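# Move every closet item onto the desk, robot upright

## Task

Remove each item from the closet and set it down on the desk. The robot must finish standing upright, not fallen and not leaning. An item that stays put only because the robot is holding or propping it at the end does not count.

## Robot and tools

ROBOT. A LinearBot: an omnidirectional wheeled base with a column about 1.75 m tall. A carriage slides along that column; its height is lift_m, 0 to 1 m. The carriage carries two identical six-joint arms (left and right), each ending in a two-finger gripper. The arm bases sit about 0.57 m + lift_m above the floor, and some carriage parts extend roughly 0.15 m lower. A hand reaches about 0.78 m from its shoulder but only about 0.38 m below its arm base. A hand is about 0.16 m long and 0.1 m wide (0.14 m when open). Parked arm joints 1-6: 0, 0.05, 0.05, 1.45, 0, 0; with both parked, the robot is about 0.95 m wide and 0.7 m long. Cameras: carriage_camera (fixed, facing forward, tilted about 20 degrees down), left_wrist_camera and right_wrist_camera (looking out past the fingertips).

FRAMES. Base frame: origin on the floor below the base centre, x forward, y left, z up. The left_hand and right_hand readings are the midpoint between that hand's finger pads, in the base frame. quat_wxyz rotates base axes into hand axes: hand z runs along the fingers, and the fingers open along hand y. A hand pointing straight up with joints 1, 5, 6 at 0 reads (1, 0, 0, 0). The odometry frame is the base frame at the start; base_odometry counts wheel turns only, so wheel slip shows up as travel. Heading is positive to the left, -3.142 to 3.142.

execute_actions. The argument "actions" is a list holding one action or none; an empty list just reports state and images. An action may contain "base", "joints" or both; its motions begin together. "base" takes a single relative command, an offset from where the base last measured itself: translate_m (metres, forward positive, -2 to 2), strafe_m (metres, left positive, -2 to 2) or rotate_rad (radians, counter-clockwise/left positive, -6.3 to 6.3). "joints" is one object keyed by joint name, covering both arms, with absolute targets:
- lift_m: 0 to 1 m.
- left_/right_joint1_rad: -2.617 to 3.054; swings the arm about vertical; 0 forward, positive left.
- joint2_rad: 0 to 3.141; shoulder; 0 means upper arm level pointing back, 1.57 upright, 3.14 level pointing forward.
- joint3_rad: 0 to 3.141; elbow; 0 folded, 3.14 straight.
- joint4_rad: -1.57 to 1.57; wrist pitch; 0 in line with the forearm, positive tips the fingertips up.
- joint5_rad: -1.57 to 1.57; wrist yaw; positive swings fingertips to the RIGHT (opposite sense to joint1).
- joint6_rad: -2.094 to 2.094; roll about the finger axis, positive clockwise seen from the forearm.
- left_/right_gripper_m: 0 to 0.093 m, the pad-to-pad gap.
An unknown key or a value outside a range rejects the whole call, and nothing moves. A joint or base left out of an action may keep pushing toward its earlier target. "cameras" lists which images to return (carriage_camera, left_wrist_camera, right_wrist_camera or all); omitted or null means all, [] means none. The "pictures" line gives the image order. If a result reports a stop, the later motion calls in that same reply are skipped.

wait: seconds, 0 to 10; nothing new is commanded; returns state and images. zoom_image: camera plus region [x0, y0, x1, y1] in pixels of that camera's latest full image, origin top-left, at most 504 by 504. read_manual: section "licences"; returns licence text only. finished_scene: scene = current scene number; ends it for good and reports success. Call it only when everything rests on the desk by itself.

RESULTS. base_status and joint_status say how each motion ended. "done": reached target (for the base this means the wheels turned the full amount, slip included; tiny moves may stop short yet say done). "off_target": resting away from target, may still push; a gripper holding an object normally shows this. "contact_stop" / "time_out": the target is dropped and the joint holds where it is. "joint command not followed" (with a cause line) means a self-collision check refused that arm's joint targets (gripper targets still run); joints say "not_followed", and the robot may keep retrying them. To escape, first move only the refused arm well away, then the other in a later action. on_its_own describes uncommanded behaviour; "held at" is the held target, not the actual position. motor_effort gives percent of maximum, positive toward higher joint values, with a bracketed peak; readings carry fixed bias and noise. Lift effort grows with load; if it keeps falling while lowering, a hand or load is resting on something. drive_wheels larger at rest than after a free move means the base is pressing on something. "ARM HIT" means an arm struck the robot hard. MOTOR HOT appears from 75 °C; OVER-TEMPERATURE FAULT at 90 °C pauses that arm for 10 s (joints show limit_stop_at_motor_heat; resend targets); at 100 °C the arm goes limp and drops. Outstretched arms, even empty, heat quickly.

CAUTIONS. Hand readings drift from truth, more at long reach; a level hand sags 10-17 cm under 1 kg, and a straight arm may not lift 1 kg. Grip force is about 45-60 N per pad. The base stops on contact only after impact, and may roll up to ~0.3 m after an arm touches something; arms and grippers never stop on contact and snap to target once freed. After a blocked drive, back off about 0.2 m the way you came (undo a turn), again if still pressed. Avoid driving the base under a table edge where the column would hit, and never reverse into such an edge. Tipping is likeliest with a high carriage, extended arms, loads in hand, pulling, or abrupt stops; about 1.5 kg per hand with both arms forward can topple it, and only images show a lean. Never let the arms collide or press on each other. Loose objects may get nudged occasionally. Avoid drops, slams and hard pushes; fewer motion seconds is better.

Each tool is called as a command line: name --argument value for each argument, lists and objects as JSON in quotes; but a table of rows of numbers goes row by row, as --pt "numbers of a row", without its own name.

## Session

execute_actions --actions '[]'

Scene clock: 0.00 s.
base_odometry: x=+0.000 y=+0.000 heading=+0.000 (m, m, rad; odometry frame)
base_status: not commanded
joint_positions: lift_m=+0.300 left_joint1_rad=+0.007 left_joint2_rad=+0.054 left_joint3_rad=+0.054 left_joint4_rad=+1.427 left_joint5_rad=+0.046 left_joint6_rad=-0.013 left_gripper_m=+0.094 right_joint1_rad=+0.015 right_joint2_rad=+0.059 right_joint3_rad=+0.038 right_joint4_rad=+1.421 right_joint5_rad=-0.046 right_joint6_rad=+0.000 right_gripper_m=+0.094
joint_status: not commanded
motor_effort: lift_m=+24 drive_wheels=-1 (%)
left_hand: x=+0.2973 y=+0.3043 z=+1.3302 quat_wxyz=(+0.997, +0.022, +0.072, -0.005) (m; base frame)
right_hand: x=+0.3053 y=-0.3033 z=+1.3251 quat_wxyz=(+0.996, -0.023, +0.086, +0.009) (m; base frame)
pictures: carriage_camera, left_wrist_camera, right_wrist_camera
Images, in order (width x height): carriage_camera 504x504, left_wrist_camera 504x504, right_wrist_camera 504x504.

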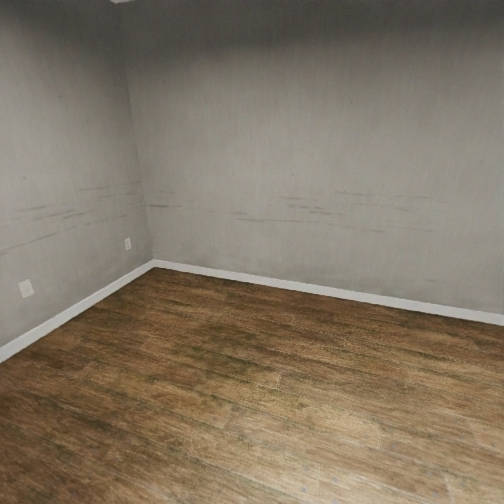

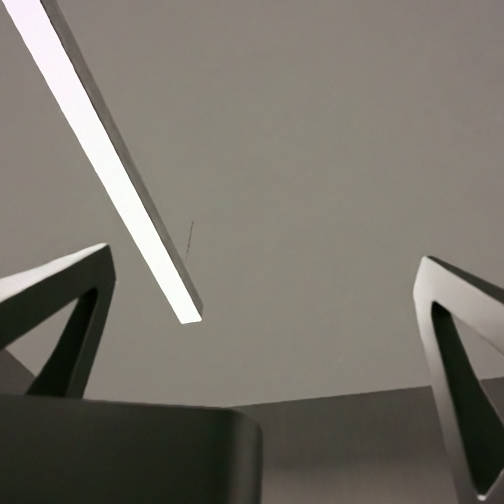

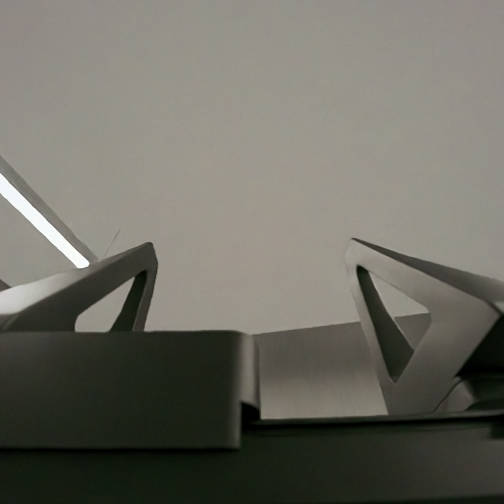

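execute_actions --actions '[{"joints":{"left_joint1_rad":1.9,"left_joint4_rad":-0.1,"right_joint1_rad":-1.9,"right_joint4_rad":-0.1}}]'

Scene clock: 2.93 s.
base_odometry: x=+0.000 y=+0.000 heading=+0.000 (m, m, rad; odometry frame)
base_status: not commanded
joint_positions: lift_m=+0.300 left_joint1_rad=+1.892 left_joint2_rad=+0.054 left_joint3_rad=+0.054 left_joint4_rad=-0.085 left_joint5_rad=+0.046 left_joint6_rad=-0.013 left_gripper_m=+0.094 right_joint1_rad=-1.895 right_joint2_rad=+0.059 right_joint3_rad=+0.038 right_joint4_rad=-0.087 right_joint5_rad=-0.046 right_joint6_rad=+0.000 right_gripper_m=+0.094
joint_status: all done
motor_effort: lift_m=+25(25) drive_wheels=-2(2) (%)
left_hand: x=+0.1905 y=+0.5480 z=+1.0661 quat_wxyz=(+0.413, -0.591, +0.439, +0.536) (m; base frame)
right_hand: x=+0.1894 y=-0.5484 z=+1.0564 quat_wxyz=(+0.403, +0.595, +0.447, -0.532) (m; base frame)
pictures: carriage_camera, left_wrist_camera, right_wrist_camera
Images, in order (width x height): carriage_camera 504x504, left_wrist_camera 504x504, right_wrist_camera 504x504.

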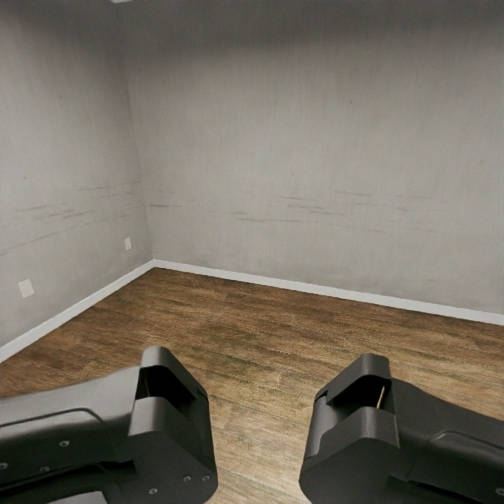

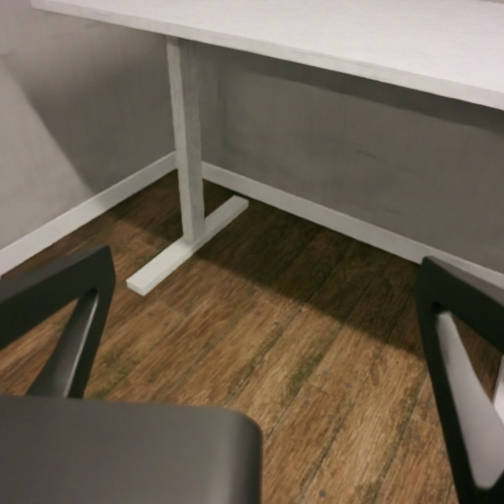

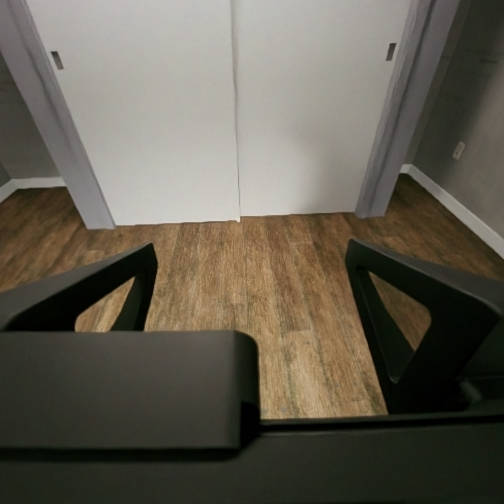

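execute_actions --actions '[{"base":{"rotate_rad":-1.9},"joints":{"left_joint1_rad":0,"left_joint4_rad":1.45,"right_joint1_rad":0,"right_joint4_rad":1.45}}]' --cameras '["carriage_camera"]'

Scene clock: 7.33 s.
base_odometry: x=+0.000 y=+0.000 heading=-1.900 (m, m, rad; odometry frame)
base_status: done
joint_positions: lift_m=+0.300 left_joint1_rad=+0.008 left_joint2_rad=+0.054 left_joint3_rad=+0.054 left_joint4_rad=+1.438 left_joint5_rad=+0.045 left_joint6_rad=-0.013 left_gripper_m=+0.094 right_joint1_rad=-0.005 right_joint2_rad=+0.059 right_joint3_rad=+0.038 right_joint4_rad=+1.442 right_joint5_rad=-0.046 right_joint6_rad=+0.000 right_gripper_m=+0.094
joint_status: all done
motor_effort: lift_m=+22(19) drive_wheels=+3(11) (%)
left_hand: x=+0.2946 y=+0.3043 z=+1.3306 quat_wxyz=(+0.998, +0.022, +0.066, -0.004) (m; base frame)
right_hand: x=+0.3003 y=-0.3042 z=+1.3259 quat_wxyz=(+0.997, -0.023, +0.075, -0.001) (m; base frame)
pictures: carriage_camera
Images, in order (width x height): carriage_camera 504x504.

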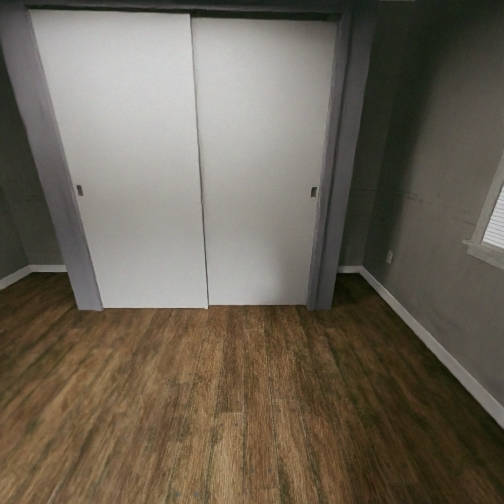

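execute_actions --actions '[{"base":{"translate_m":1.0}}]' --cameras '["carriage_camera"]'

Scene clock: 13.30 s.
base_odometry: x=-0.324 y=-0.946 heading=-1.901 (m, m, rad; odometry frame)
base_status: done
joint_positions: lift_m=+0.300 left_joint1_rad=+0.008 left_joint2_rad=+0.054 left_joint3_rad=+0.054 left_joint4_rad=+1.441 left_joint5_rad=+0.045 left_joint6_rad=-0.013 left_gripper_m=+0.094 right_joint1_rad=-0.005 right_joint2_rad=+0.059 right_joint3_rad=+0.038 right_joint4_rad=+1.444 right_joint5_rad=-0.046 right_joint6_rad=+0.000 right_gripper_m=+0.094
joint_status: not commanded
motor_effort: lift_m=+20(24) drive_wheels=-8(18) (%)
left_hand: x=+0.2940 y=+0.3043 z=+1.3306 quat_wxyz=(+0.998, +0.022, +0.065, -0.004) (m; base frame)
right_hand: x=+0.2998 y=-0.3042 z=+1.3260 quat_wxyz=(+0.997, -0.023, +0.074, -0.001) (m; base frame)
pictures: carriage_camera
Images, in order (width x height): carriage_camera 504x504.

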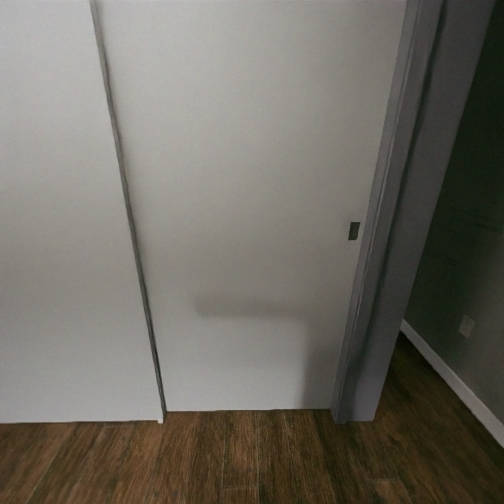

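zoom_image --camera "carriage_camera" --region '[310,190,400,280]'

Region (310, 190, 400, 280) of carriage_camera's 504x504 image, scaled by 5.600, with more detail than that image has.

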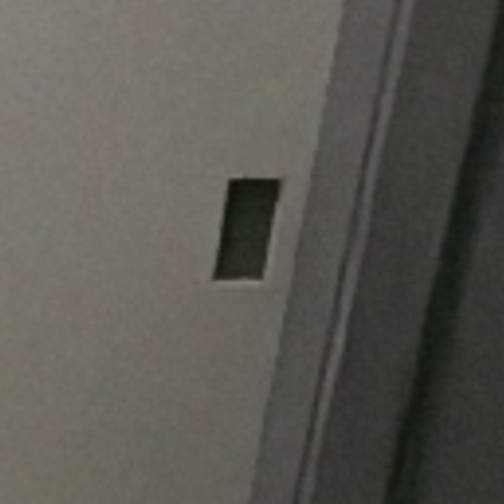

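execute_actions --actions '[{"base":{"translate_m":0.3},"joints":{"lift_m":0.07,"right_joint2_rad":1.0,"right_joint3_rad":1.0,"right_joint4_rad":0,"right_joint5_rad":0.3,"right_gripper_m":0}}]' --cameras '["carriage_camera","right_wrist_camera"]'

Scene clock: 21.07 s.
base_odometry: x=-0.421 y=-1.230 heading=-1.901 (m, m, rad; odometry frame)
base_status: done
joint_positions: lift_m=+0.070 left_joint1_rad=+0.008 left_joint2_rad=+0.054 left_joint3_rad=+0.054 left_joint4_rad=+1.444 left_joint5_rad=+0.045 left_joint6_rad=-0.013 left_gripper_m=+0.094 right_joint1_rad=-0.005 right_joint2_rad=+0.990 right_joint3_rad=+0.988 right_joint4_rad=+0.010 right_joint5_rad=+0.293 right_joint6_rad=+0.000 right_gripper_m=+0.000
joint_status: all done
motor_effort: lift_m=+24(26) drive_wheels=-7(14) (%)
left_hand: x=+0.2931 y=+0.3043 z=+1.1007 quat_wxyz=(+0.998, +0.022, +0.063, -0.004) (m; base frame)
right_hand: x=+0.6192 y=-0.3631 z=+1.0649 quat_wxyz=(+0.702, +0.105, +0.696, -0.105) (m; base frame)
pictures: carriage_camera, right_wrist_camera
Images, in order (width x height): carriage_camera 504x504, right_wrist_camera 504x504.

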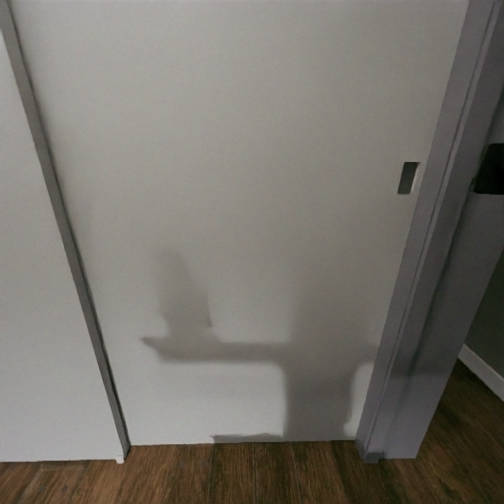

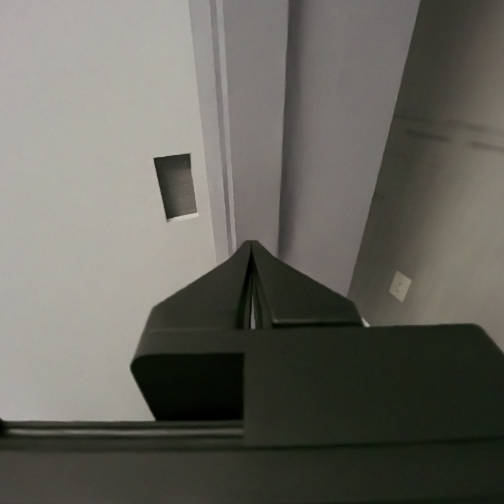

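execute_actions --actions '[{"base":{"strafe_m":-0.04},"joints":{"lift_m":0.02}}]' --cameras '[]'

execute_actions --actions '[{"base":{"translate_m":0.17}}]' --cameras '["carriage_camera","right_wrist_camera"]'

Scene clock: 24.13 s.
base_odometry: x=-0.459 y=-1.217 heading=-1.901 (m, m, rad; odometry frame)
base_status: done
joint_positions: lift_m=+0.020 left_joint1_rad=+0.008 left_joint2_rad=+0.054 left_joint3_rad=+0.054 left_joint4_rad=+1.444 left_joint5_rad=+0.045 left_joint6_rad=-0.013 left_gripper_m=+0.094 right_joint1_rad=-0.005 right_joint2_rad=+0.990 right_joint3_rad=+0.998 right_joint4_rad=+0.005 right_joint5_rad=+0.295 right_joint6_rad=+0.000 right_gripper_m=+0.000
joint_status: all done
motor_effort: lift_m=+27(20) drive_wheels=-4(9) (%)
left_hand: x=+0.2931 y=+0.3043 z=+1.0507 quat_wxyz=(+0.998, +0.022, +0.063, -0.004) (m; base frame)
right_hand: x=+0.6185 y=-0.3635 z=+1.0186 quat_wxyz=(+0.704, +0.106, +0.695, -0.105) (m; base frame)
pictures: none
No camera images: the call's "cameras" was empty. Leave "cameras" out to get every camera's image.

Scene clock: 26.07 s.
base_odometry: x=-0.513 y=-1.373 heading=-1.902 (m, m, rad; odometry frame)
base_status: translate_m contact_stop (by the wheels' count: +0.165 of +0.170)
joint_positions: lift_m=+0.020 left_joint1_rad=+0.008 left_joint2_rad=+0.054 left_joint3_rad=+0.054 left_joint4_rad=+1.444 left_joint5_rad=+0.045 left_joint6_rad=-0.013 left_gripper_m=+0.094 right_joint1_rad=-0.004 right_joint2_rad=+0.931 right_joint3_rad=+0.998 right_joint4_rad=-0.032 right_joint5_rad=+0.422 right_joint6_rad=+0.000 right_gripper_m=+0.000
joint_status: not commanded
motor_effort: lift_m=+22(23) drive_wheels=+4(10) (%)
left_hand: x=+0.2930 y=+0.3043 z=+1.0507 quat_wxyz=(+0.998, +0.022, +0.063, -0.004) (m; base frame)
right_hand: x=+0.5940 y=-0.3836 z=+1.0288 quat_wxyz=(+0.703, +0.152, +0.679, -0.147) (m; base frame)
pictures: carriage_camera, right_wrist_camera
Images, in order (width x height): carriage_camera 504x504, right_wrist_camera 504x504.

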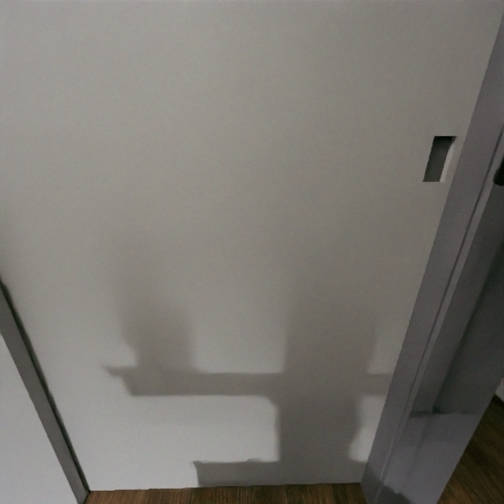

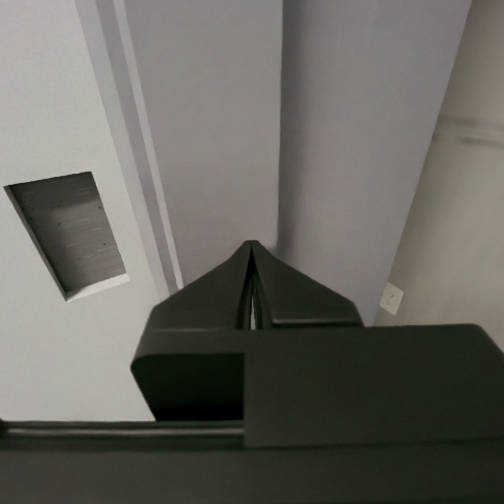

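execute_actions --actions '[{"base":{"translate_m":-0.07},"joints":{"right_joint2_rad":1.0,"right_joint4_rad":0,"right_joint5_rad":0.15}}]' --cameras '[]'

execute_actions --actions '[{"base":{"strafe_m":0.04}}]' --cameras '["carriage_camera","right_wrist_camera"]'

Scene clock: 30.00 s.
base_odometry: x=-0.491 y=-1.307 heading=-1.902 (m, m, rad; odometry frame)
base_status: done
joint_positions: lift_m=+0.020 left_joint1_rad=+0.008 left_joint2_rad=+0.054 left_joint3_rad=+0.054 left_joint4_rad=+1.445 left_joint5_rad=+0.045 left_joint6_rad=-0.013 left_gripper_m=+0.094 right_joint1_rad=-0.008 right_joint2_rad=+0.987 right_joint3_rad=+0.998 right_joint4_rad=+0.007 right_joint5_rad=+0.158 right_joint6_rad=+0.000 right_gripper_m=+0.000
joint_status: all done
motor_effort: lift_m=+27(23) drive_wheels=+3(14) (%)
left_hand: x=+0.2929 y=+0.3043 z=+1.0507 quat_wxyz=(+0.998, +0.022, +0.063, -0.004) (m; base frame)
right_hand: x=+0.6230 y=-0.3419 z=+1.0200 quat_wxyz=(+0.711, +0.059, +0.698, -0.058) (m; base frame)
pictures: none
No camera images: the call's "cameras" was empty. Leave "cameras" out to get every camera's image.

Scene clock: 31.10 s.
base_odometry: x=-0.453 y=-1.320 heading=-1.902 (m, m, rad; odometry frame)
base_status: done
joint_positions: lift_m=+0.020 left_joint1_rad=+0.008 left_joint2_rad=+0.054 left_joint3_rad=+0.054 left_joint4_rad=+1.445 left_joint5_rad=+0.045 left_joint6_rad=-0.013 left_gripper_m=+0.094 right_joint1_rad=-0.008 right_joint2_rad=+0.987 right_joint3_rad=+0.998 right_joint4_rad=+0.007 right_joint5_rad=+0.156 right_joint6_rad=+0.000 right_gripper_m=+0.000
joint_status: not commanded
motor_effort: lift_m=+22(25) drive_wheels=+0(10) (%)
left_hand: x=+0.2929 y=+0.3043 z=+1.0507 quat_wxyz=(+0.998, +0.022, +0.063, -0.004) (m; base frame)
right_hand: x=+0.6230 y=-0.3416 z=+1.0200 quat_wxyz=(+0.711, +0.058, +0.698, -0.058) (m; base frame)
pictures: carriage_camera, right_wrist_camera
Images, in order (width x height): carriage_camera 504x504, right_wrist_camera 504x504.

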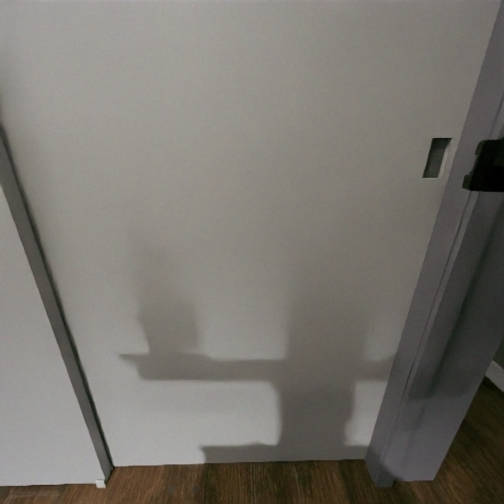

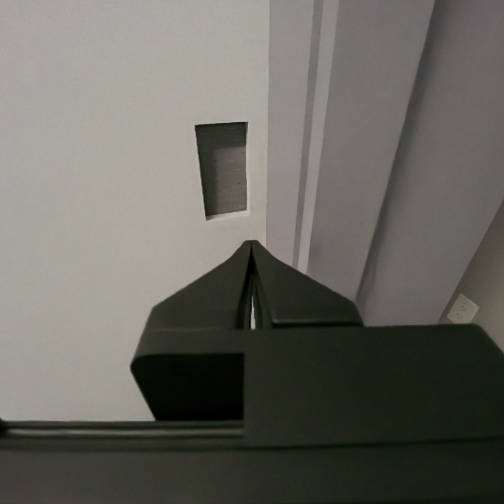

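execute_actions --actions '[{"base":{"translate_m":0.09},"joints":{"lift_m":0.06}}]' --cameras '["carriage_camera","right_wrist_camera"]'

Scene clock: 33.60 s.
base_odometry: x=-0.482 y=-1.405 heading=-1.902 (m, m, rad; odometry frame)
base_status: done
joint_positions: lift_m=+0.060 left_joint1_rad=+0.008 left_joint2_rad=+0.054 left_joint3_rad=+0.054 left_joint4_rad=+1.446 left_joint5_rad=+0.045 left_joint6_rad=-0.013 left_gripper_m=+0.094 right_joint1_rad=-0.008 right_joint2_rad=+0.987 right_joint3_rad=+1.000 right_joint4_rad=+0.013 right_joint5_rad=+0.156 right_joint6_rad=+0.000 right_gripper_m=+0.000
joint_status: all done
motor_effort: lift_m=+24(27) drive_wheels=-4(9) (%)
left_hand: x=+0.2927 y=+0.3043 z=+1.0909 quat_wxyz=(+0.998, +0.022, +0.062, -0.004) (m; base frame)
right_hand: x=+0.6229 y=-0.3415 z=+1.0625 quat_wxyz=(+0.714, +0.058, +0.696, -0.057) (m; base frame)
pictures: carriage_camera, right_wrist_camera
Images, in order (width x height): carriage_camera 504x504, right_wrist_camera 504x504.

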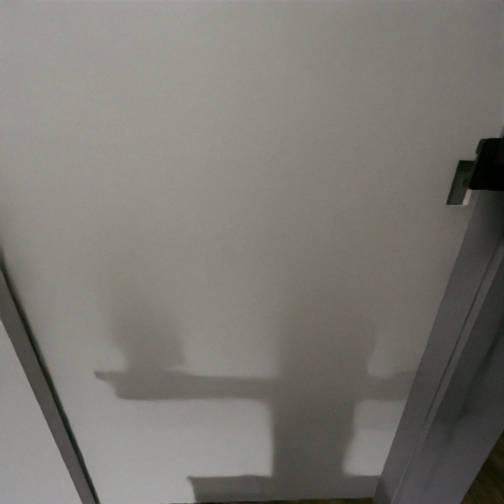

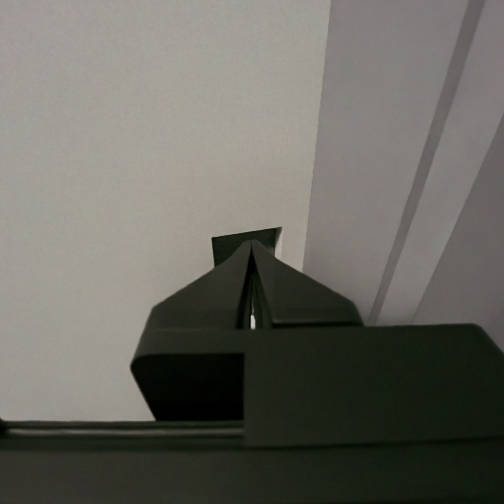

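execute_actions --actions '[{"base":{"translate_m":0.03},"joints":{"lift_m":0.035}}]' --cameras '["carriage_camera","right_wrist_camera"]'

Scene clock: 35.60 s.
base_odometry: x=-0.491 y=-1.434 heading=-1.902 (m, m, rad; odometry frame)
base_status: done
joint_positions: lift_m=+0.035 left_joint1_rad=+0.008 left_joint2_rad=+0.054 left_joint3_rad=+0.054 left_joint4_rad=+1.447 left_joint5_rad=+0.045 left_joint6_rad=-0.013 left_gripper_m=+0.094 right_joint1_rad=-0.008 right_joint2_rad=+0.987 right_joint3_rad=+1.000 right_joint4_rad=+0.009 right_joint5_rad=+0.157 right_joint6_rad=+0.000 right_gripper_m=+0.000
joint_status: all done
motor_effort: lift_m=+22(23) drive_wheels=-5(12) (%)
left_hand: x=+0.2924 y=+0.3043 z=+1.0658 quat_wxyz=(+0.998, +0.022, +0.062, -0.004) (m; base frame)
right_hand: x=+0.6229 y=-0.3417 z=+1.0364 quat_wxyz=(+0.712, +0.059, +0.697, -0.058) (m; base frame)
pictures: carriage_camera, right_wrist_camera
Images, in order (width x height): carriage_camera 504x504, right_wrist_camera 504x504.

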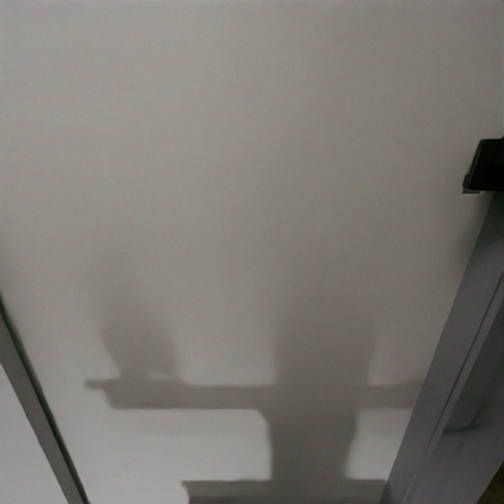

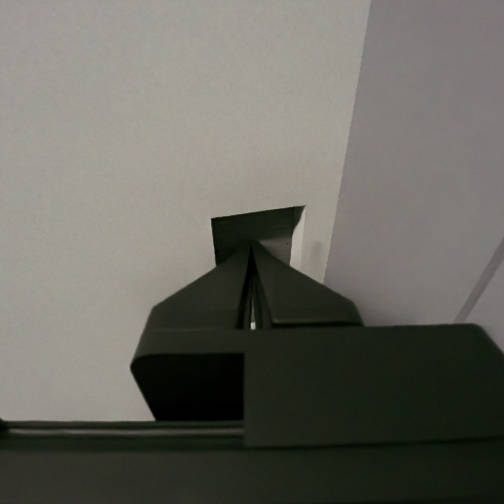

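execute_actions --actions '[{"base":{"translate_m":0.02},"joints":{"lift_m":0.025}}]' --cameras '["right_wrist_camera"]'

Scene clock: 37.20 s.
base_odometry: x=-0.498 y=-1.453 heading=-1.901 (m, m, rad; odometry frame)
base_status: done
joint_positions: lift_m=+0.025 left_joint1_rad=+0.008 left_joint2_rad=+0.054 left_joint3_rad=+0.054 left_joint4_rad=+1.448 left_joint5_rad=+0.045 left_joint6_rad=-0.013 left_gripper_m=+0.094 right_joint1_rad=-0.008 right_joint2_rad=+0.937 right_joint3_rad=+1.000 right_joint4_rad=-0.029 right_joint5_rad=+0.207 right_joint6_rad=+0.000 right_gripper_m=+0.000
joint_status: all done
motor_effort: lift_m=+26(25) drive_wheels=+4(13) (%)
left_hand: x=+0.2922 y=+0.3043 z=+1.0558 quat_wxyz=(+0.998, +0.022, +0.061, -0.004) (m; base frame)
right_hand: x=+0.6068 y=-0.3501 z=+1.0340 quat_wxyz=(+0.715, +0.077, +0.691, -0.075) (m; base frame)
pictures: right_wrist_camera
Images, in order (width x height): right_wrist_camera 504x504.

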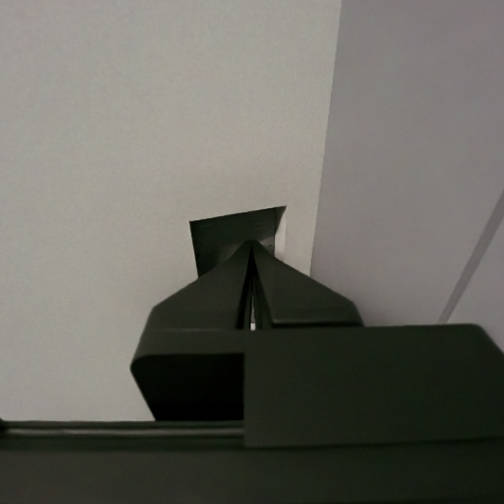

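Seated. Strafe left.

execute_actions --actions '[{"base":{"strafe_m":0.15},"joints":{"right_joint5_rad":0.0}}]' --cameras '["carriage_camera","right_wrist_camera"]'

Scene clock: 40.13 s.
base_odometry: x=-0.356 y=-1.502 heading=-1.902 (m, m, rad; odometry frame)
base_status: done
joint_positions: lift_m=+0.025 left_joint1_rad=+0.008 left_joint2_rad=+0.054 left_joint3_rad=+0.054 left_joint4_rad=+1.448 left_joint5_rad=+0.045 left_joint6_rad=-0.013 left_gripper_m=+0.094 right_joint1_rad=-0.051 right_joint2_rad=+0.931 right_joint3_rad=+1.000 right_joint4_rad=-0.018 right_joint5_rad=+0.243 right_joint6_rad=-0.003 right_gripper_m=+0.000
joint_status: right_joint5_rad off_target (ended at +0.243, target +0.000)
motor_effort: lift_m=+24(25) drive_wheels=+2(17) (%)
left_hand: x=+0.2922 y=+0.3043 z=+1.0558 quat_wxyz=(+0.998, +0.022, +0.061, -0.004) (m; base frame)
right_hand: x=+0.6014 y=-0.3706 z=+1.0382 quat_wxyz=(+0.717, +0.104, +0.682, -0.103) (m; base frame)
pictures: carriage_camera, right_wrist_camera
Images, in order (width x height): carriage_camera 504x504, right_wrist_camera 504x504.

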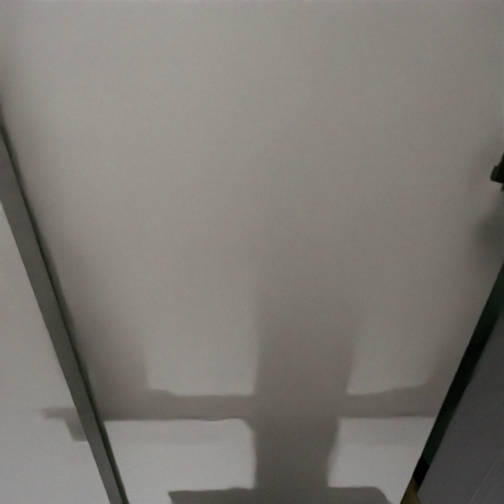

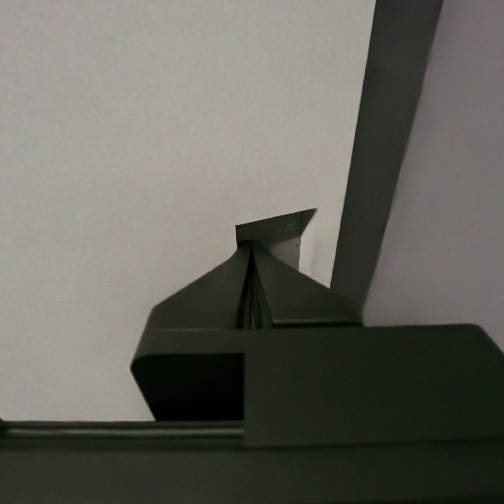

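execute_actions --actions '[{"base":{"strafe_m":0.55},"joints":{"right_joint5_rad":0.0}}]' --cameras '["carriage_camera","right_wrist_camera"]'

Scene clock: 43.60 s.
base_odometry: x=-0.271 y=-1.531 heading=-1.903 (m, m, rad; odometry frame)
base_status: strafe_m contact_stop (by the wheels' count: +0.090 of +0.550)
joint_positions: lift_m=+0.025 left_joint1_rad=+0.008 left_joint2_rad=+0.054 left_joint3_rad=+0.054 left_joint4_rad=+1.448 left_joint5_rad=+0.045 left_joint6_rad=-0.013 left_gripper_m=+0.094 right_joint1_rad=-0.048 right_joint2_rad=+0.913 right_joint3_rad=+1.000 right_joint4_rad=-0.042 right_joint5_rad=+0.275 right_joint6_rad=-0.008 right_gripper_m=+0.000
joint_status: right_joint5_rad off_target (ended at +0.275, target +0.000)
motor_effort: lift_m=+22(23) drive_wheels=+3(20) (%)
left_hand: x=+0.2922 y=+0.3044 z=+1.0558 quat_wxyz=(+0.998, +0.022, +0.061, -0.004) (m; base frame)
right_hand: x=+0.5946 y=-0.3747 z=+1.0384 quat_wxyz=(+0.713, +0.113, +0.682, -0.115) (m; base frame)
pictures: carriage_camera, right_wrist_camera
Images, in order (width x height): carriage_camera 504x504, right_wrist_camera 504x504.

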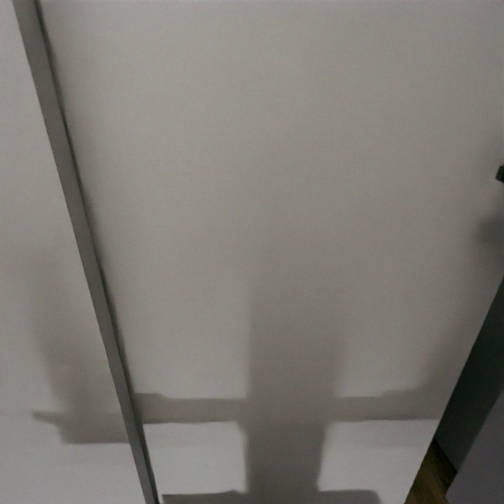

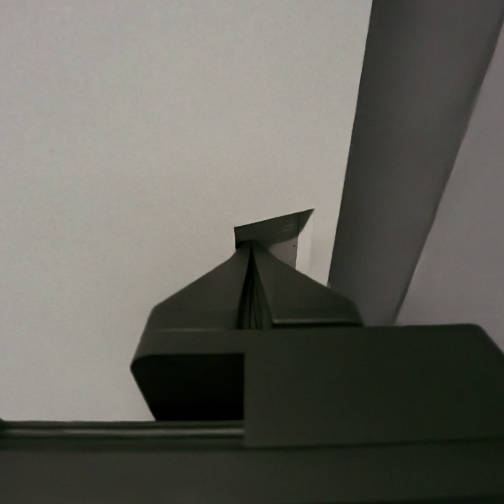

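execute_actions --actions '[{"base":{"translate_m":-0.06},"joints":{"right_joint5_rad":0.2}}]' --cameras '[]'

execute_actions --actions '[{"base":{"strafe_m":-0.19},"joints":{"right_joint5_rad":-0.05,"right_joint1_rad":0}}]' --cameras '["carriage_camera","right_wrist_camera"]'

Scene clock: 46.80 s.
base_odometry: x=-0.251 y=-1.475 heading=-1.903 (m, m, rad; odometry frame)
base_status: done
joint_positions: lift_m=+0.025 left_joint1_rad=+0.008 left_joint2_rad=+0.054 left_joint3_rad=+0.054 left_joint4_rad=+1.448 left_joint5_rad=+0.045 left_joint6_rad=-0.013 left_gripper_m=+0.094 right_joint1_rad=-0.008 right_joint2_rad=+0.982 right_joint3_rad=+1.000 right_joint4_rad=+0.016 right_joint5_rad=+0.208 right_joint6_rad=-0.007 right_gripper_m=+0.000
joint_status: all done
motor_effort: lift_m=+24(22) drive_wheels=-2(9) (%)
left_hand: x=+0.2922 y=+0.3044 z=+1.0558 quat_wxyz=(+0.998, +0.022, +0.061, -0.004) (m; base frame)
right_hand: x=+0.6197 y=-0.3504 z=+1.0297 quat_wxyz=(+0.715, +0.075, +0.691, -0.078) (m; base frame)
pictures: none
No camera images: the call's "cameras" was empty. Leave "cameras" out to get every camera's image.

Scene clock: 48.83 s.
base_odometry: x=-0.431 y=-1.413 heading=-1.903 (m, m, rad; odometry frame)
base_status: done
joint_positions: lift_m=+0.025 left_joint1_rad=+0.008 left_joint2_rad=+0.054 left_joint3_rad=+0.054 left_joint4_rad=+1.448 left_joint5_rad=+0.045 left_joint6_rad=-0.013 left_gripper_m=+0.094 right_joint1_rad=-0.008 right_joint2_rad=+0.982 right_joint3_rad=+1.000 right_joint4_rad=+0.016 right_joint5_rad=-0.046 right_joint6_rad=-0.007 right_gripper_m=+0.000
joint_status: all done
motor_effort: lift_m=+24(26) drive_wheels=-4(7) (%)
left_hand: x=+0.2922 y=+0.3044 z=+1.0558 quat_wxyz=(+0.998, +0.022, +0.061, -0.004) (m; base frame)
right_hand: x=+0.6236 y=-0.3070 z=+1.0299 quat_wxyz=(+0.719, -0.016, +0.695, +0.010) (m; base frame)
pictures: carriage_camera, right_wrist_camera
Images, in order (width x height): carriage_camera 504x504, right_wrist_camera 504x504.

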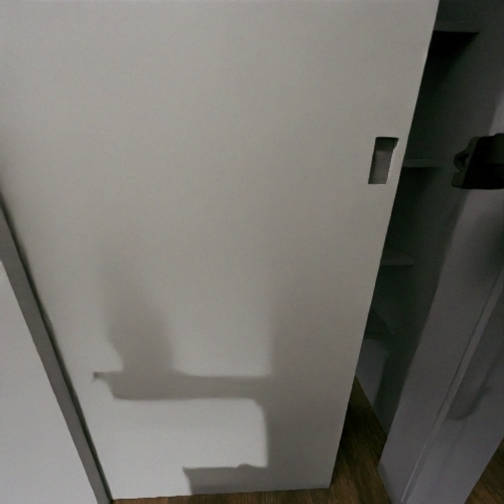

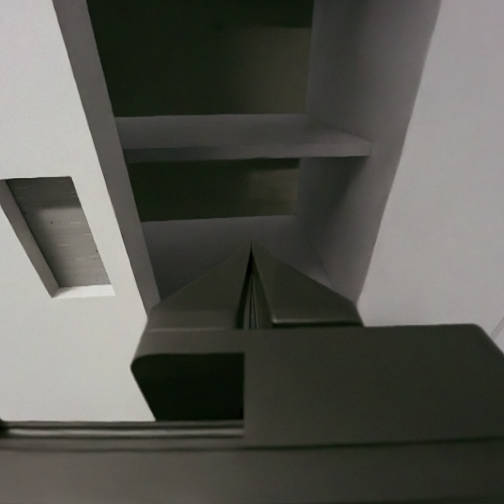

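execute_actions --actions '[{"joints":{"lift_m":0.16}}]' --cameras '[]'

execute_actions --actions '[{"base":{"translate_m":0.06},"joints":{"right_joint2_rad":1.4,"right_joint3_rad":1.3,"right_joint4_rad":0.1}}]' --cameras '["carriage_camera","right_wrist_camera"]'

Scene clock: 51.57 s.
base_odometry: x=-0.431 y=-1.413 heading=-1.903 (m, m, rad; odometry frame)
base_status: not commanded
joint_positions: lift_m=+0.160 left_joint1_rad=+0.008 left_joint2_rad=+0.054 left_joint3_rad=+0.054 left_joint4_rad=+1.448 left_joint5_rad=+0.045 left_joint6_rad=-0.013 left_gripper_m=+0.094 right_joint1_rad=-0.008 right_joint2_rad=+0.982 right_joint3_rad=+1.000 right_joint4_rad=+0.015 right_joint5_rad=-0.046 right_joint6_rad=-0.007 right_gripper_m=+0.000
joint_status: all done
motor_effort: lift_m=+22(27) drive_wheels=-3(3) (%)
left_hand: x=+0.2922 y=+0.3044 z=+1.1909 quat_wxyz=(+0.998, +0.022, +0.061, -0.004) (m; base frame)
right_hand: x=+0.6236 y=-0.3070 z=+1.1648 quat_wxyz=(+0.719, -0.016, +0.695, +0.010) (m; base frame)
pictures: none
No camera images: the call's "cameras" was empty. Leave "cameras" out to get every camera's image.

Scene clock: 52.83 s.
base_odometry: x=-0.450 y=-1.469 heading=-1.904 (m, m, rad; odometry frame)
base_status: done
joint_positions: lift_m=+0.160 left_joint1_rad=+0.008 left_joint2_rad=+0.054 left_joint3_rad=+0.054 left_joint4_rad=+1.448 left_joint5_rad=+0.045 left_joint6_rad=-0.013 left_gripper_m=+0.094 right_joint1_rad=-0.008 right_joint2_rad=+1.402 right_joint3_rad=+1.293 right_joint4_rad=+0.106 right_joint5_rad=-0.046 right_joint6_rad=-0.007 right_gripper_m=+0.000
joint_status: all done
motor_effort: lift_m=+22(24) drive_wheels=-6(11) (%)
left_hand: x=+0.2921 y=+0.3044 z=+1.1909 quat_wxyz=(+0.998, +0.022, +0.061, -0.004) (m; base frame)
right_hand: x=+0.7323 y=-0.3080 z=+1.1649 quat_wxyz=(+0.706, -0.016, +0.708, +0.011) (m; base frame)
pictures: carriage_camera, right_wrist_camera
Images, in order (width x height): carriage_camera 504x504, right_wrist_camera 504x504.

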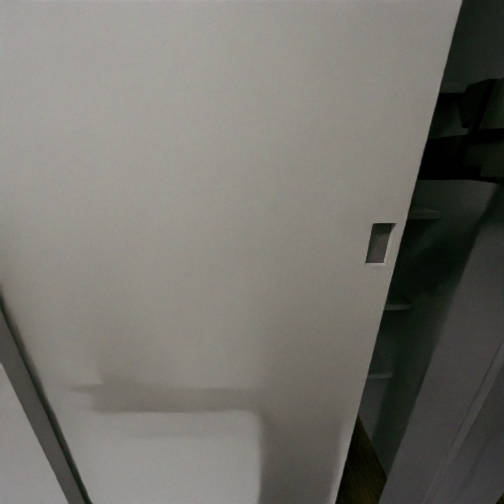

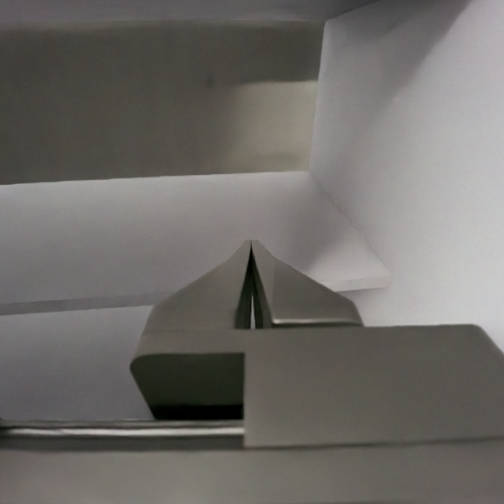

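execute_actions --actions '[{"base":{"strafe_m":0.7},"joints":{"right_joint5_rad":-0.1,"right_joint1_rad":0.1}}]' --cameras '["carriage_camera","right_wrist_camera"]'

Scene clock: 60.53 s.
base_odometry: x=+0.211 y=-1.698 heading=-1.904 (m, m, rad; odometry frame)
base_status: done
joint_positions: lift_m=+0.160 left_joint1_rad=+0.008 left_joint2_rad=+0.054 left_joint3_rad=+0.054 left_joint4_rad=+1.448 left_joint5_rad=+0.045 left_joint6_rad=-0.013 left_gripper_m=+0.094 right_joint1_rad=-0.019 right_joint2_rad=+1.401 right_joint3_rad=+1.293 right_joint4_rad=+0.111 right_joint5_rad=-0.142 right_joint6_rad=+0.004 right_gripper_m=+0.000
joint_status: right_joint1_rad off_target (ended at -0.019, target +0.100); right_joint5_rad off_target (ended at -0.142, target -0.100)
motor_effort: lift_m=+23(22) drive_wheels=+8(15) (%)
left_hand: x=+0.2921 y=+0.3044 z=+1.1909 quat_wxyz=(+0.998, +0.022, +0.061, -0.004) (m; base frame)
right_hand: x=+0.7306 y=-0.2964 z=+1.1671 quat_wxyz=(+0.707, -0.042, +0.705, +0.045) (m; base frame)
pictures: carriage_camera, right_wrist_camera
Images, in order (width x height): carriage_camera 504x504, right_wrist_camera 504x504.

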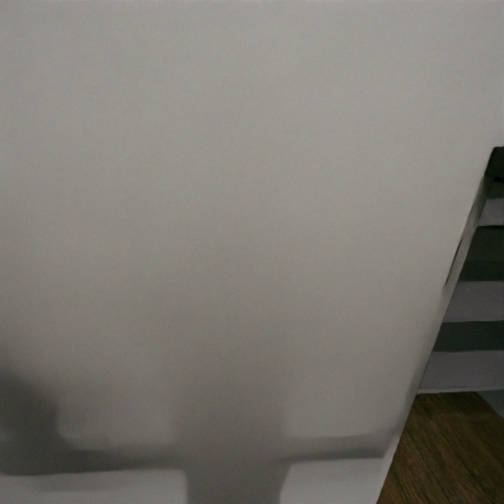

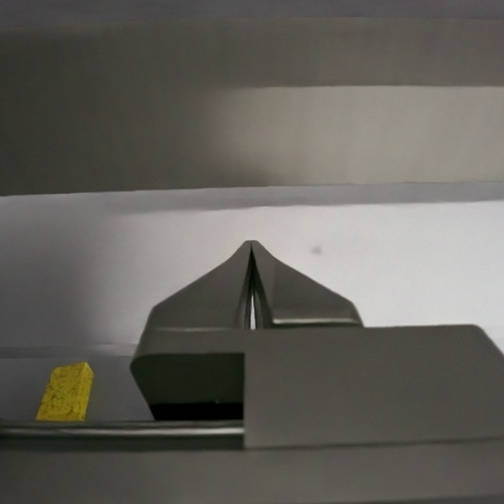

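execute_actions --actions '[{"base":{"strafe_m":-0.6},"joints":{"right_joint5_rad":-1.0,"right_joint1_rad":0}}]' --cameras '["carriage_camera","right_wrist_camera"]'

Scene clock: 64.77 s.
base_odometry: x=-0.356 y=-1.501 heading=-1.905 (m, m, rad; odometry frame)
base_status: done
joint_positions: lift_m=+0.160 left_joint1_rad=+0.008 left_joint2_rad=+0.054 left_joint3_rad=+0.054 left_joint4_rad=+1.448 left_joint5_rad=+0.045 left_joint6_rad=-0.013 left_gripper_m=+0.094 right_joint1_rad=-0.005 right_joint2_rad=+1.400 right_joint3_rad=+1.293 right_joint4_rad=+0.109 right_joint5_rad=-0.996 right_joint6_rad=+0.004 right_gripper_m=+0.000
joint_status: all done
motor_effort: lift_m=+22(20) drive_wheels=-7(20) (%)
left_hand: x=+0.2921 y=+0.3044 z=+1.1909 quat_wxyz=(+0.998, +0.022, +0.061, -0.004) (m; base frame)
right_hand: x=+0.6540 y=-0.1695 z=+1.1669 quat_wxyz=(+0.622, -0.335, +0.622, +0.337) (m; base frame)
pictures: carriage_camera, right_wrist_camera
Images, in order (width x height): carriage_camera 504x504, right_wrist_camera 504x504.

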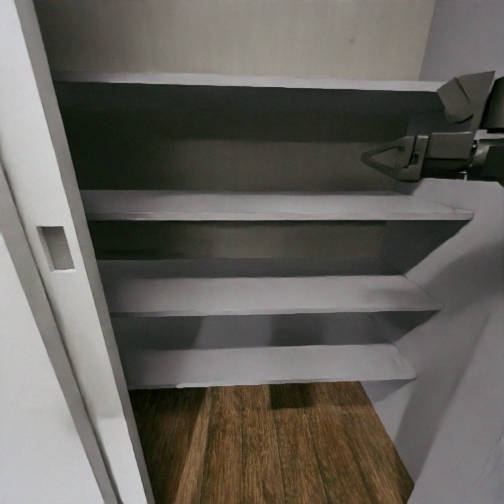

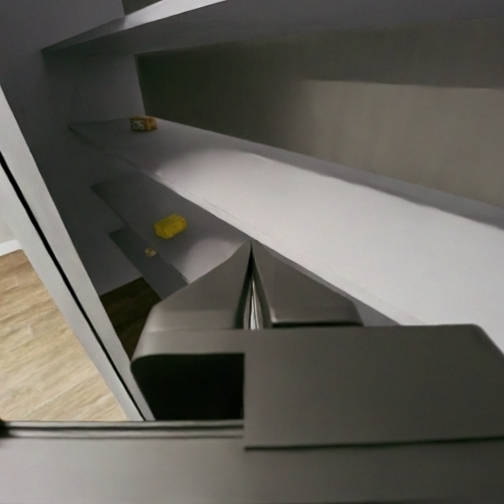

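execute_actions --actions '[{"joints":{"lift_m":0.55}}]' --cameras '["carriage_camera","right_wrist_camera"]'

Scene clock: 67.90 s.
base_odometry: x=-0.356 y=-1.501 heading=-1.905 (m, m, rad; odometry frame)
base_status: not commanded
joint_positions: lift_m=+0.550 left_joint1_rad=+0.008 left_joint2_rad=+0.054 left_joint3_rad=+0.054 left_joint4_rad=+1.448 left_joint5_rad=+0.045 left_joint6_rad=-0.013 left_gripper_m=+0.094 right_joint1_rad=-0.005 right_joint2_rad=+1.400 right_joint3_rad=+1.297 right_joint4_rad=+0.111 right_joint5_rad=-0.996 right_joint6_rad=+0.004 right_gripper_m=+0.000
joint_status: all done
motor_effort: lift_m=+26(24) drive_wheels=-7(7) (%)
left_hand: x=+0.2921 y=+0.3043 z=+1.5809 quat_wxyz=(+0.998, +0.022, +0.061, -0.004) (m; base frame)
right_hand: x=+0.6538 y=-0.1695 z=+1.5589 quat_wxyz=(+0.624, -0.337, +0.620, +0.336) (m; base frame)
pictures: carriage_camera, right_wrist_camera
Images, in order (width x height): carriage_camera 504x504, right_wrist_camera 504x504.

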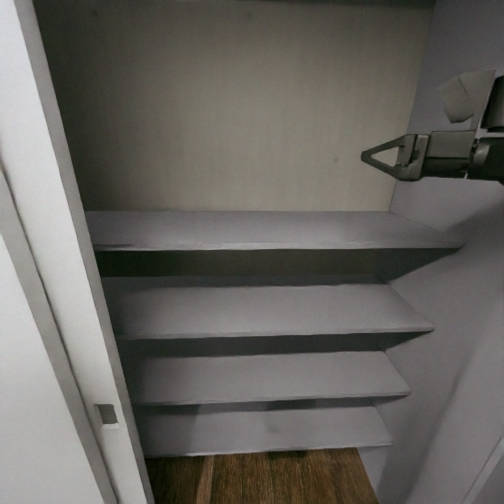

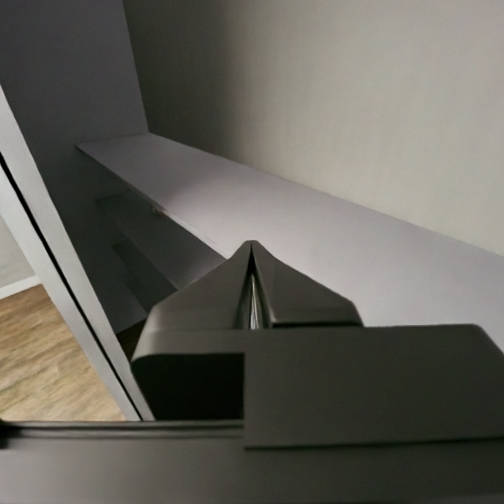

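execute_actions --actions '[{"base":{"translate_m":-0.22},"joints":{"lift_m":0.03,"right_joint2_rad":0.05,"right_joint3_rad":0.05,"right_joint4_rad":1.45,"right_joint5_rad":0}}]' --cameras '[]'

execute_actions --actions '[{"base":{"strafe_m":0.85},"joints":{"left_joint2_rad":1.0,"left_joint3_rad":1.0,"left_joint4_rad":0,"left_joint5_rad":-0.1,"left_gripper_m":0}}]' --cameras '["carriage_camera","left_wrist_camera"]'

Scene clock: 72.70 s.
base_odometry: x=-0.284 y=-1.294 heading=-1.905 (m, m, rad; odometry frame)
base_status: done
joint_positions: lift_m=+0.030 left_joint1_rad=+0.008 left_joint2_rad=+0.054 left_joint3_rad=+0.054 left_joint4_rad=+1.447 left_joint5_rad=+0.045 left_joint6_rad=-0.013 left_gripper_m=+0.094 right_joint1_rad=-0.005 right_joint2_rad=+0.065 right_joint3_rad=+0.063 right_joint4_rad=+1.455 right_joint5_rad=-0.005 right_joint6_rad=+0.004 right_gripper_m=+0.000
joint_status: all done
motor_effort: lift_m=+23(27) drive_wheels=-1(9) (%)
left_hand: x=+0.2923 y=+0.3043 z=+1.0608 quat_wxyz=(+0.998, +0.022, +0.062, -0.004) (m; base frame)
right_hand: x=+0.2913 y=-0.3111 z=+1.0635 quat_wxyz=(+0.998, -0.002, +0.059, +0.000) (m; base frame)
pictures: none
No camera images: the call's "cameras" was empty. Leave "cameras" out to get every camera's image.

Scene clock: 76.67 s.
base_odometry: x=+0.519 y=-1.572 heading=-1.905 (m, m, rad; odometry frame)
base_status: done
joint_positions: lift_m=+0.030 left_joint1_rad=-0.044 left_joint2_rad=+0.929 left_joint3_rad=+1.002 left_joint4_rad=+0.009 left_joint5_rad=+0.140 left_joint6_rad=-0.013 left_gripper_m=+0.000 right_joint1_rad=-0.005 right_joint2_rad=+0.065 right_joint3_rad=+0.063 right_joint4_rad=+1.455 right_joint5_rad=-0.004 right_joint6_rad=+0.004 right_gripper_m=+0.000
joint_status: left_joint2_rad off_target (ended at +0.929, target +1.000); left_joint5_rad off_target (ended at +0.140, target -0.100); the others done
motor_effort: lift_m=+27(21) drive_wheels=+1(10) (%)
left_hand: x=+0.6048 y=+0.2729 z=+1.0516 quat_wxyz=(+0.732, +0.062, +0.675, -0.068) (m; base frame)
right_hand: x=+0.2913 y=-0.3113 z=+1.0635 quat_wxyz=(+0.998, -0.002, +0.059, +0.000) (m; base frame)
pictures: carriage_camera, left_wrist_camera
Images, in order (width x height): carriage_camera 504x504, left_wrist_camera 504x504.

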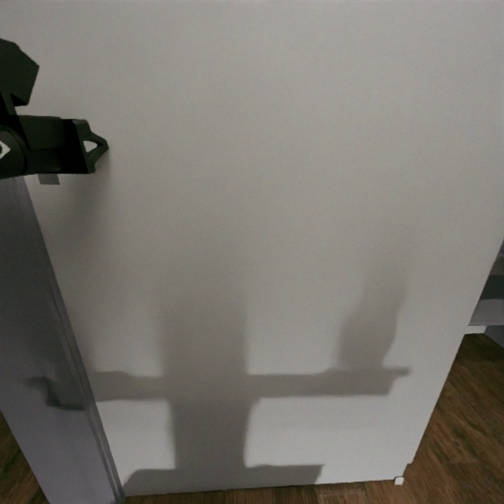

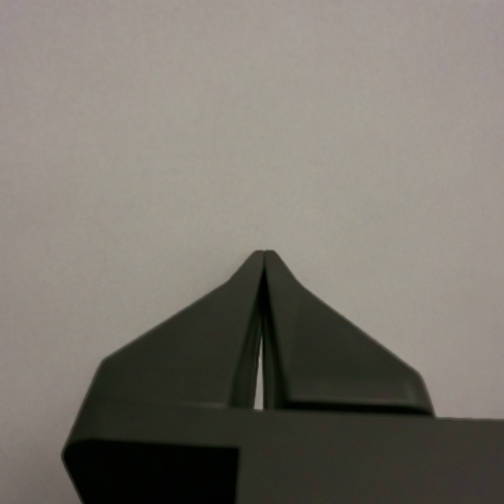

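execute_actions --actions '[{"base":{"translate_m":-0.12}}]' --cameras '[]'

execute_actions --actions '[{"base":{"rotate_rad":0.07},"joints":{"lift_m":0,"left_joint1_rad":0,"left_joint2_rad":1.0,"left_joint5_rad":-0.1}}]' --cameras '["carriage_camera","left_wrist_camera"]'

Scene clock: 80.70 s.
base_odometry: x=+0.559 y=-1.459 heading=-1.905 (m, m, rad; odometry frame)
base_status: done
joint_positions: lift_m=+0.030 left_joint1_rad=-0.011 left_joint2_rad=+0.989 left_joint3_rad=+1.002 left_joint4_rad=+0.013 left_joint5_rad=-0.093 left_joint6_rad=-0.013 left_gripper_m=+0.000 right_joint1_rad=-0.005 right_joint2_rad=+0.065 right_joint3_rad=+0.063 right_joint4_rad=+1.454 right_joint5_rad=-0.004 right_joint6_rad=+0.004 right_gripper_m=+0.000
joint_status: not commanded
on_its_own: left_joint2_rad moved +0.059 to your old target +1.000; left_joint5_rad moved -0.232 to your old target -0.100
motor_effort: lift_m=+24(23) drive_wheels=-2(8) (%)
left_hand: x=+0.6249 y=+0.3237 z=+1.0330 quat_wxyz=(+0.716, -0.034, +0.697, +0.024) (m; base frame)
right_hand: x=+0.2917 y=-0.3113 z=+1.0634 quat_wxyz=(+0.998, -0.002, +0.060, +0.000) (m; base frame)
pictures: none
No camera images: the call's "cameras" was empty. Leave "cameras" out to get every camera's image.

Scene clock: 81.57 s.
base_odometry: x=+0.559 y=-1.459 heading=-1.835 (m, m, rad; odometry frame)
base_status: done
joint_positions: lift_m=+0.000 left_joint1_rad=-0.010 left_joint2_rad=+0.989 left_joint3_rad=+1.002 left_joint4_rad=+0.005 left_joint5_rad=-0.095 left_joint6_rad=-0.013 left_gripper_m=+0.000 right_joint1_rad=-0.005 right_joint2_rad=+0.065 right_joint3_rad=+0.063 right_joint4_rad=+1.452 right_joint5_rad=-0.003 right_joint6_rad=+0.004 right_gripper_m=+0.000
joint_status: all done
motor_effort: lift_m=+24(25) drive_wheels=-5(6) (%)
left_hand: x=+0.6251 y=+0.3247 z=+1.0008 quat_wxyz=(+0.713, -0.035, +0.700, +0.025) (m; base frame)
right_hand: x=+0.2923 y=-0.3115 z=+1.0333 quat_wxyz=(+0.998, -0.001, +0.061, +0.000) (m; base frame)
pictures: carriage_camera, left_wrist_camera
Images, in order (width x height): carriage_camera 504x504, left_wrist_camera 504x504.

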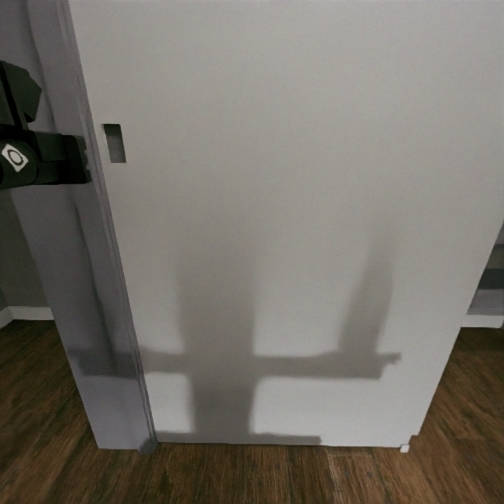

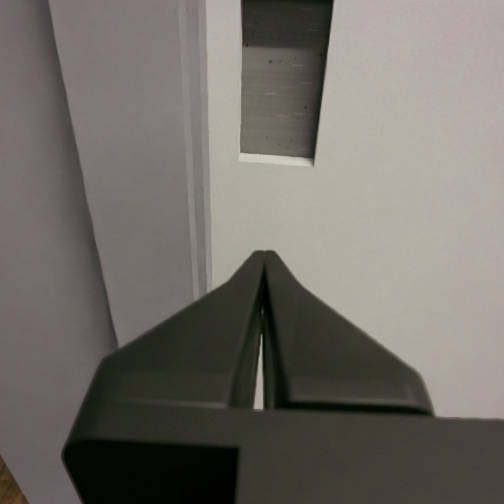

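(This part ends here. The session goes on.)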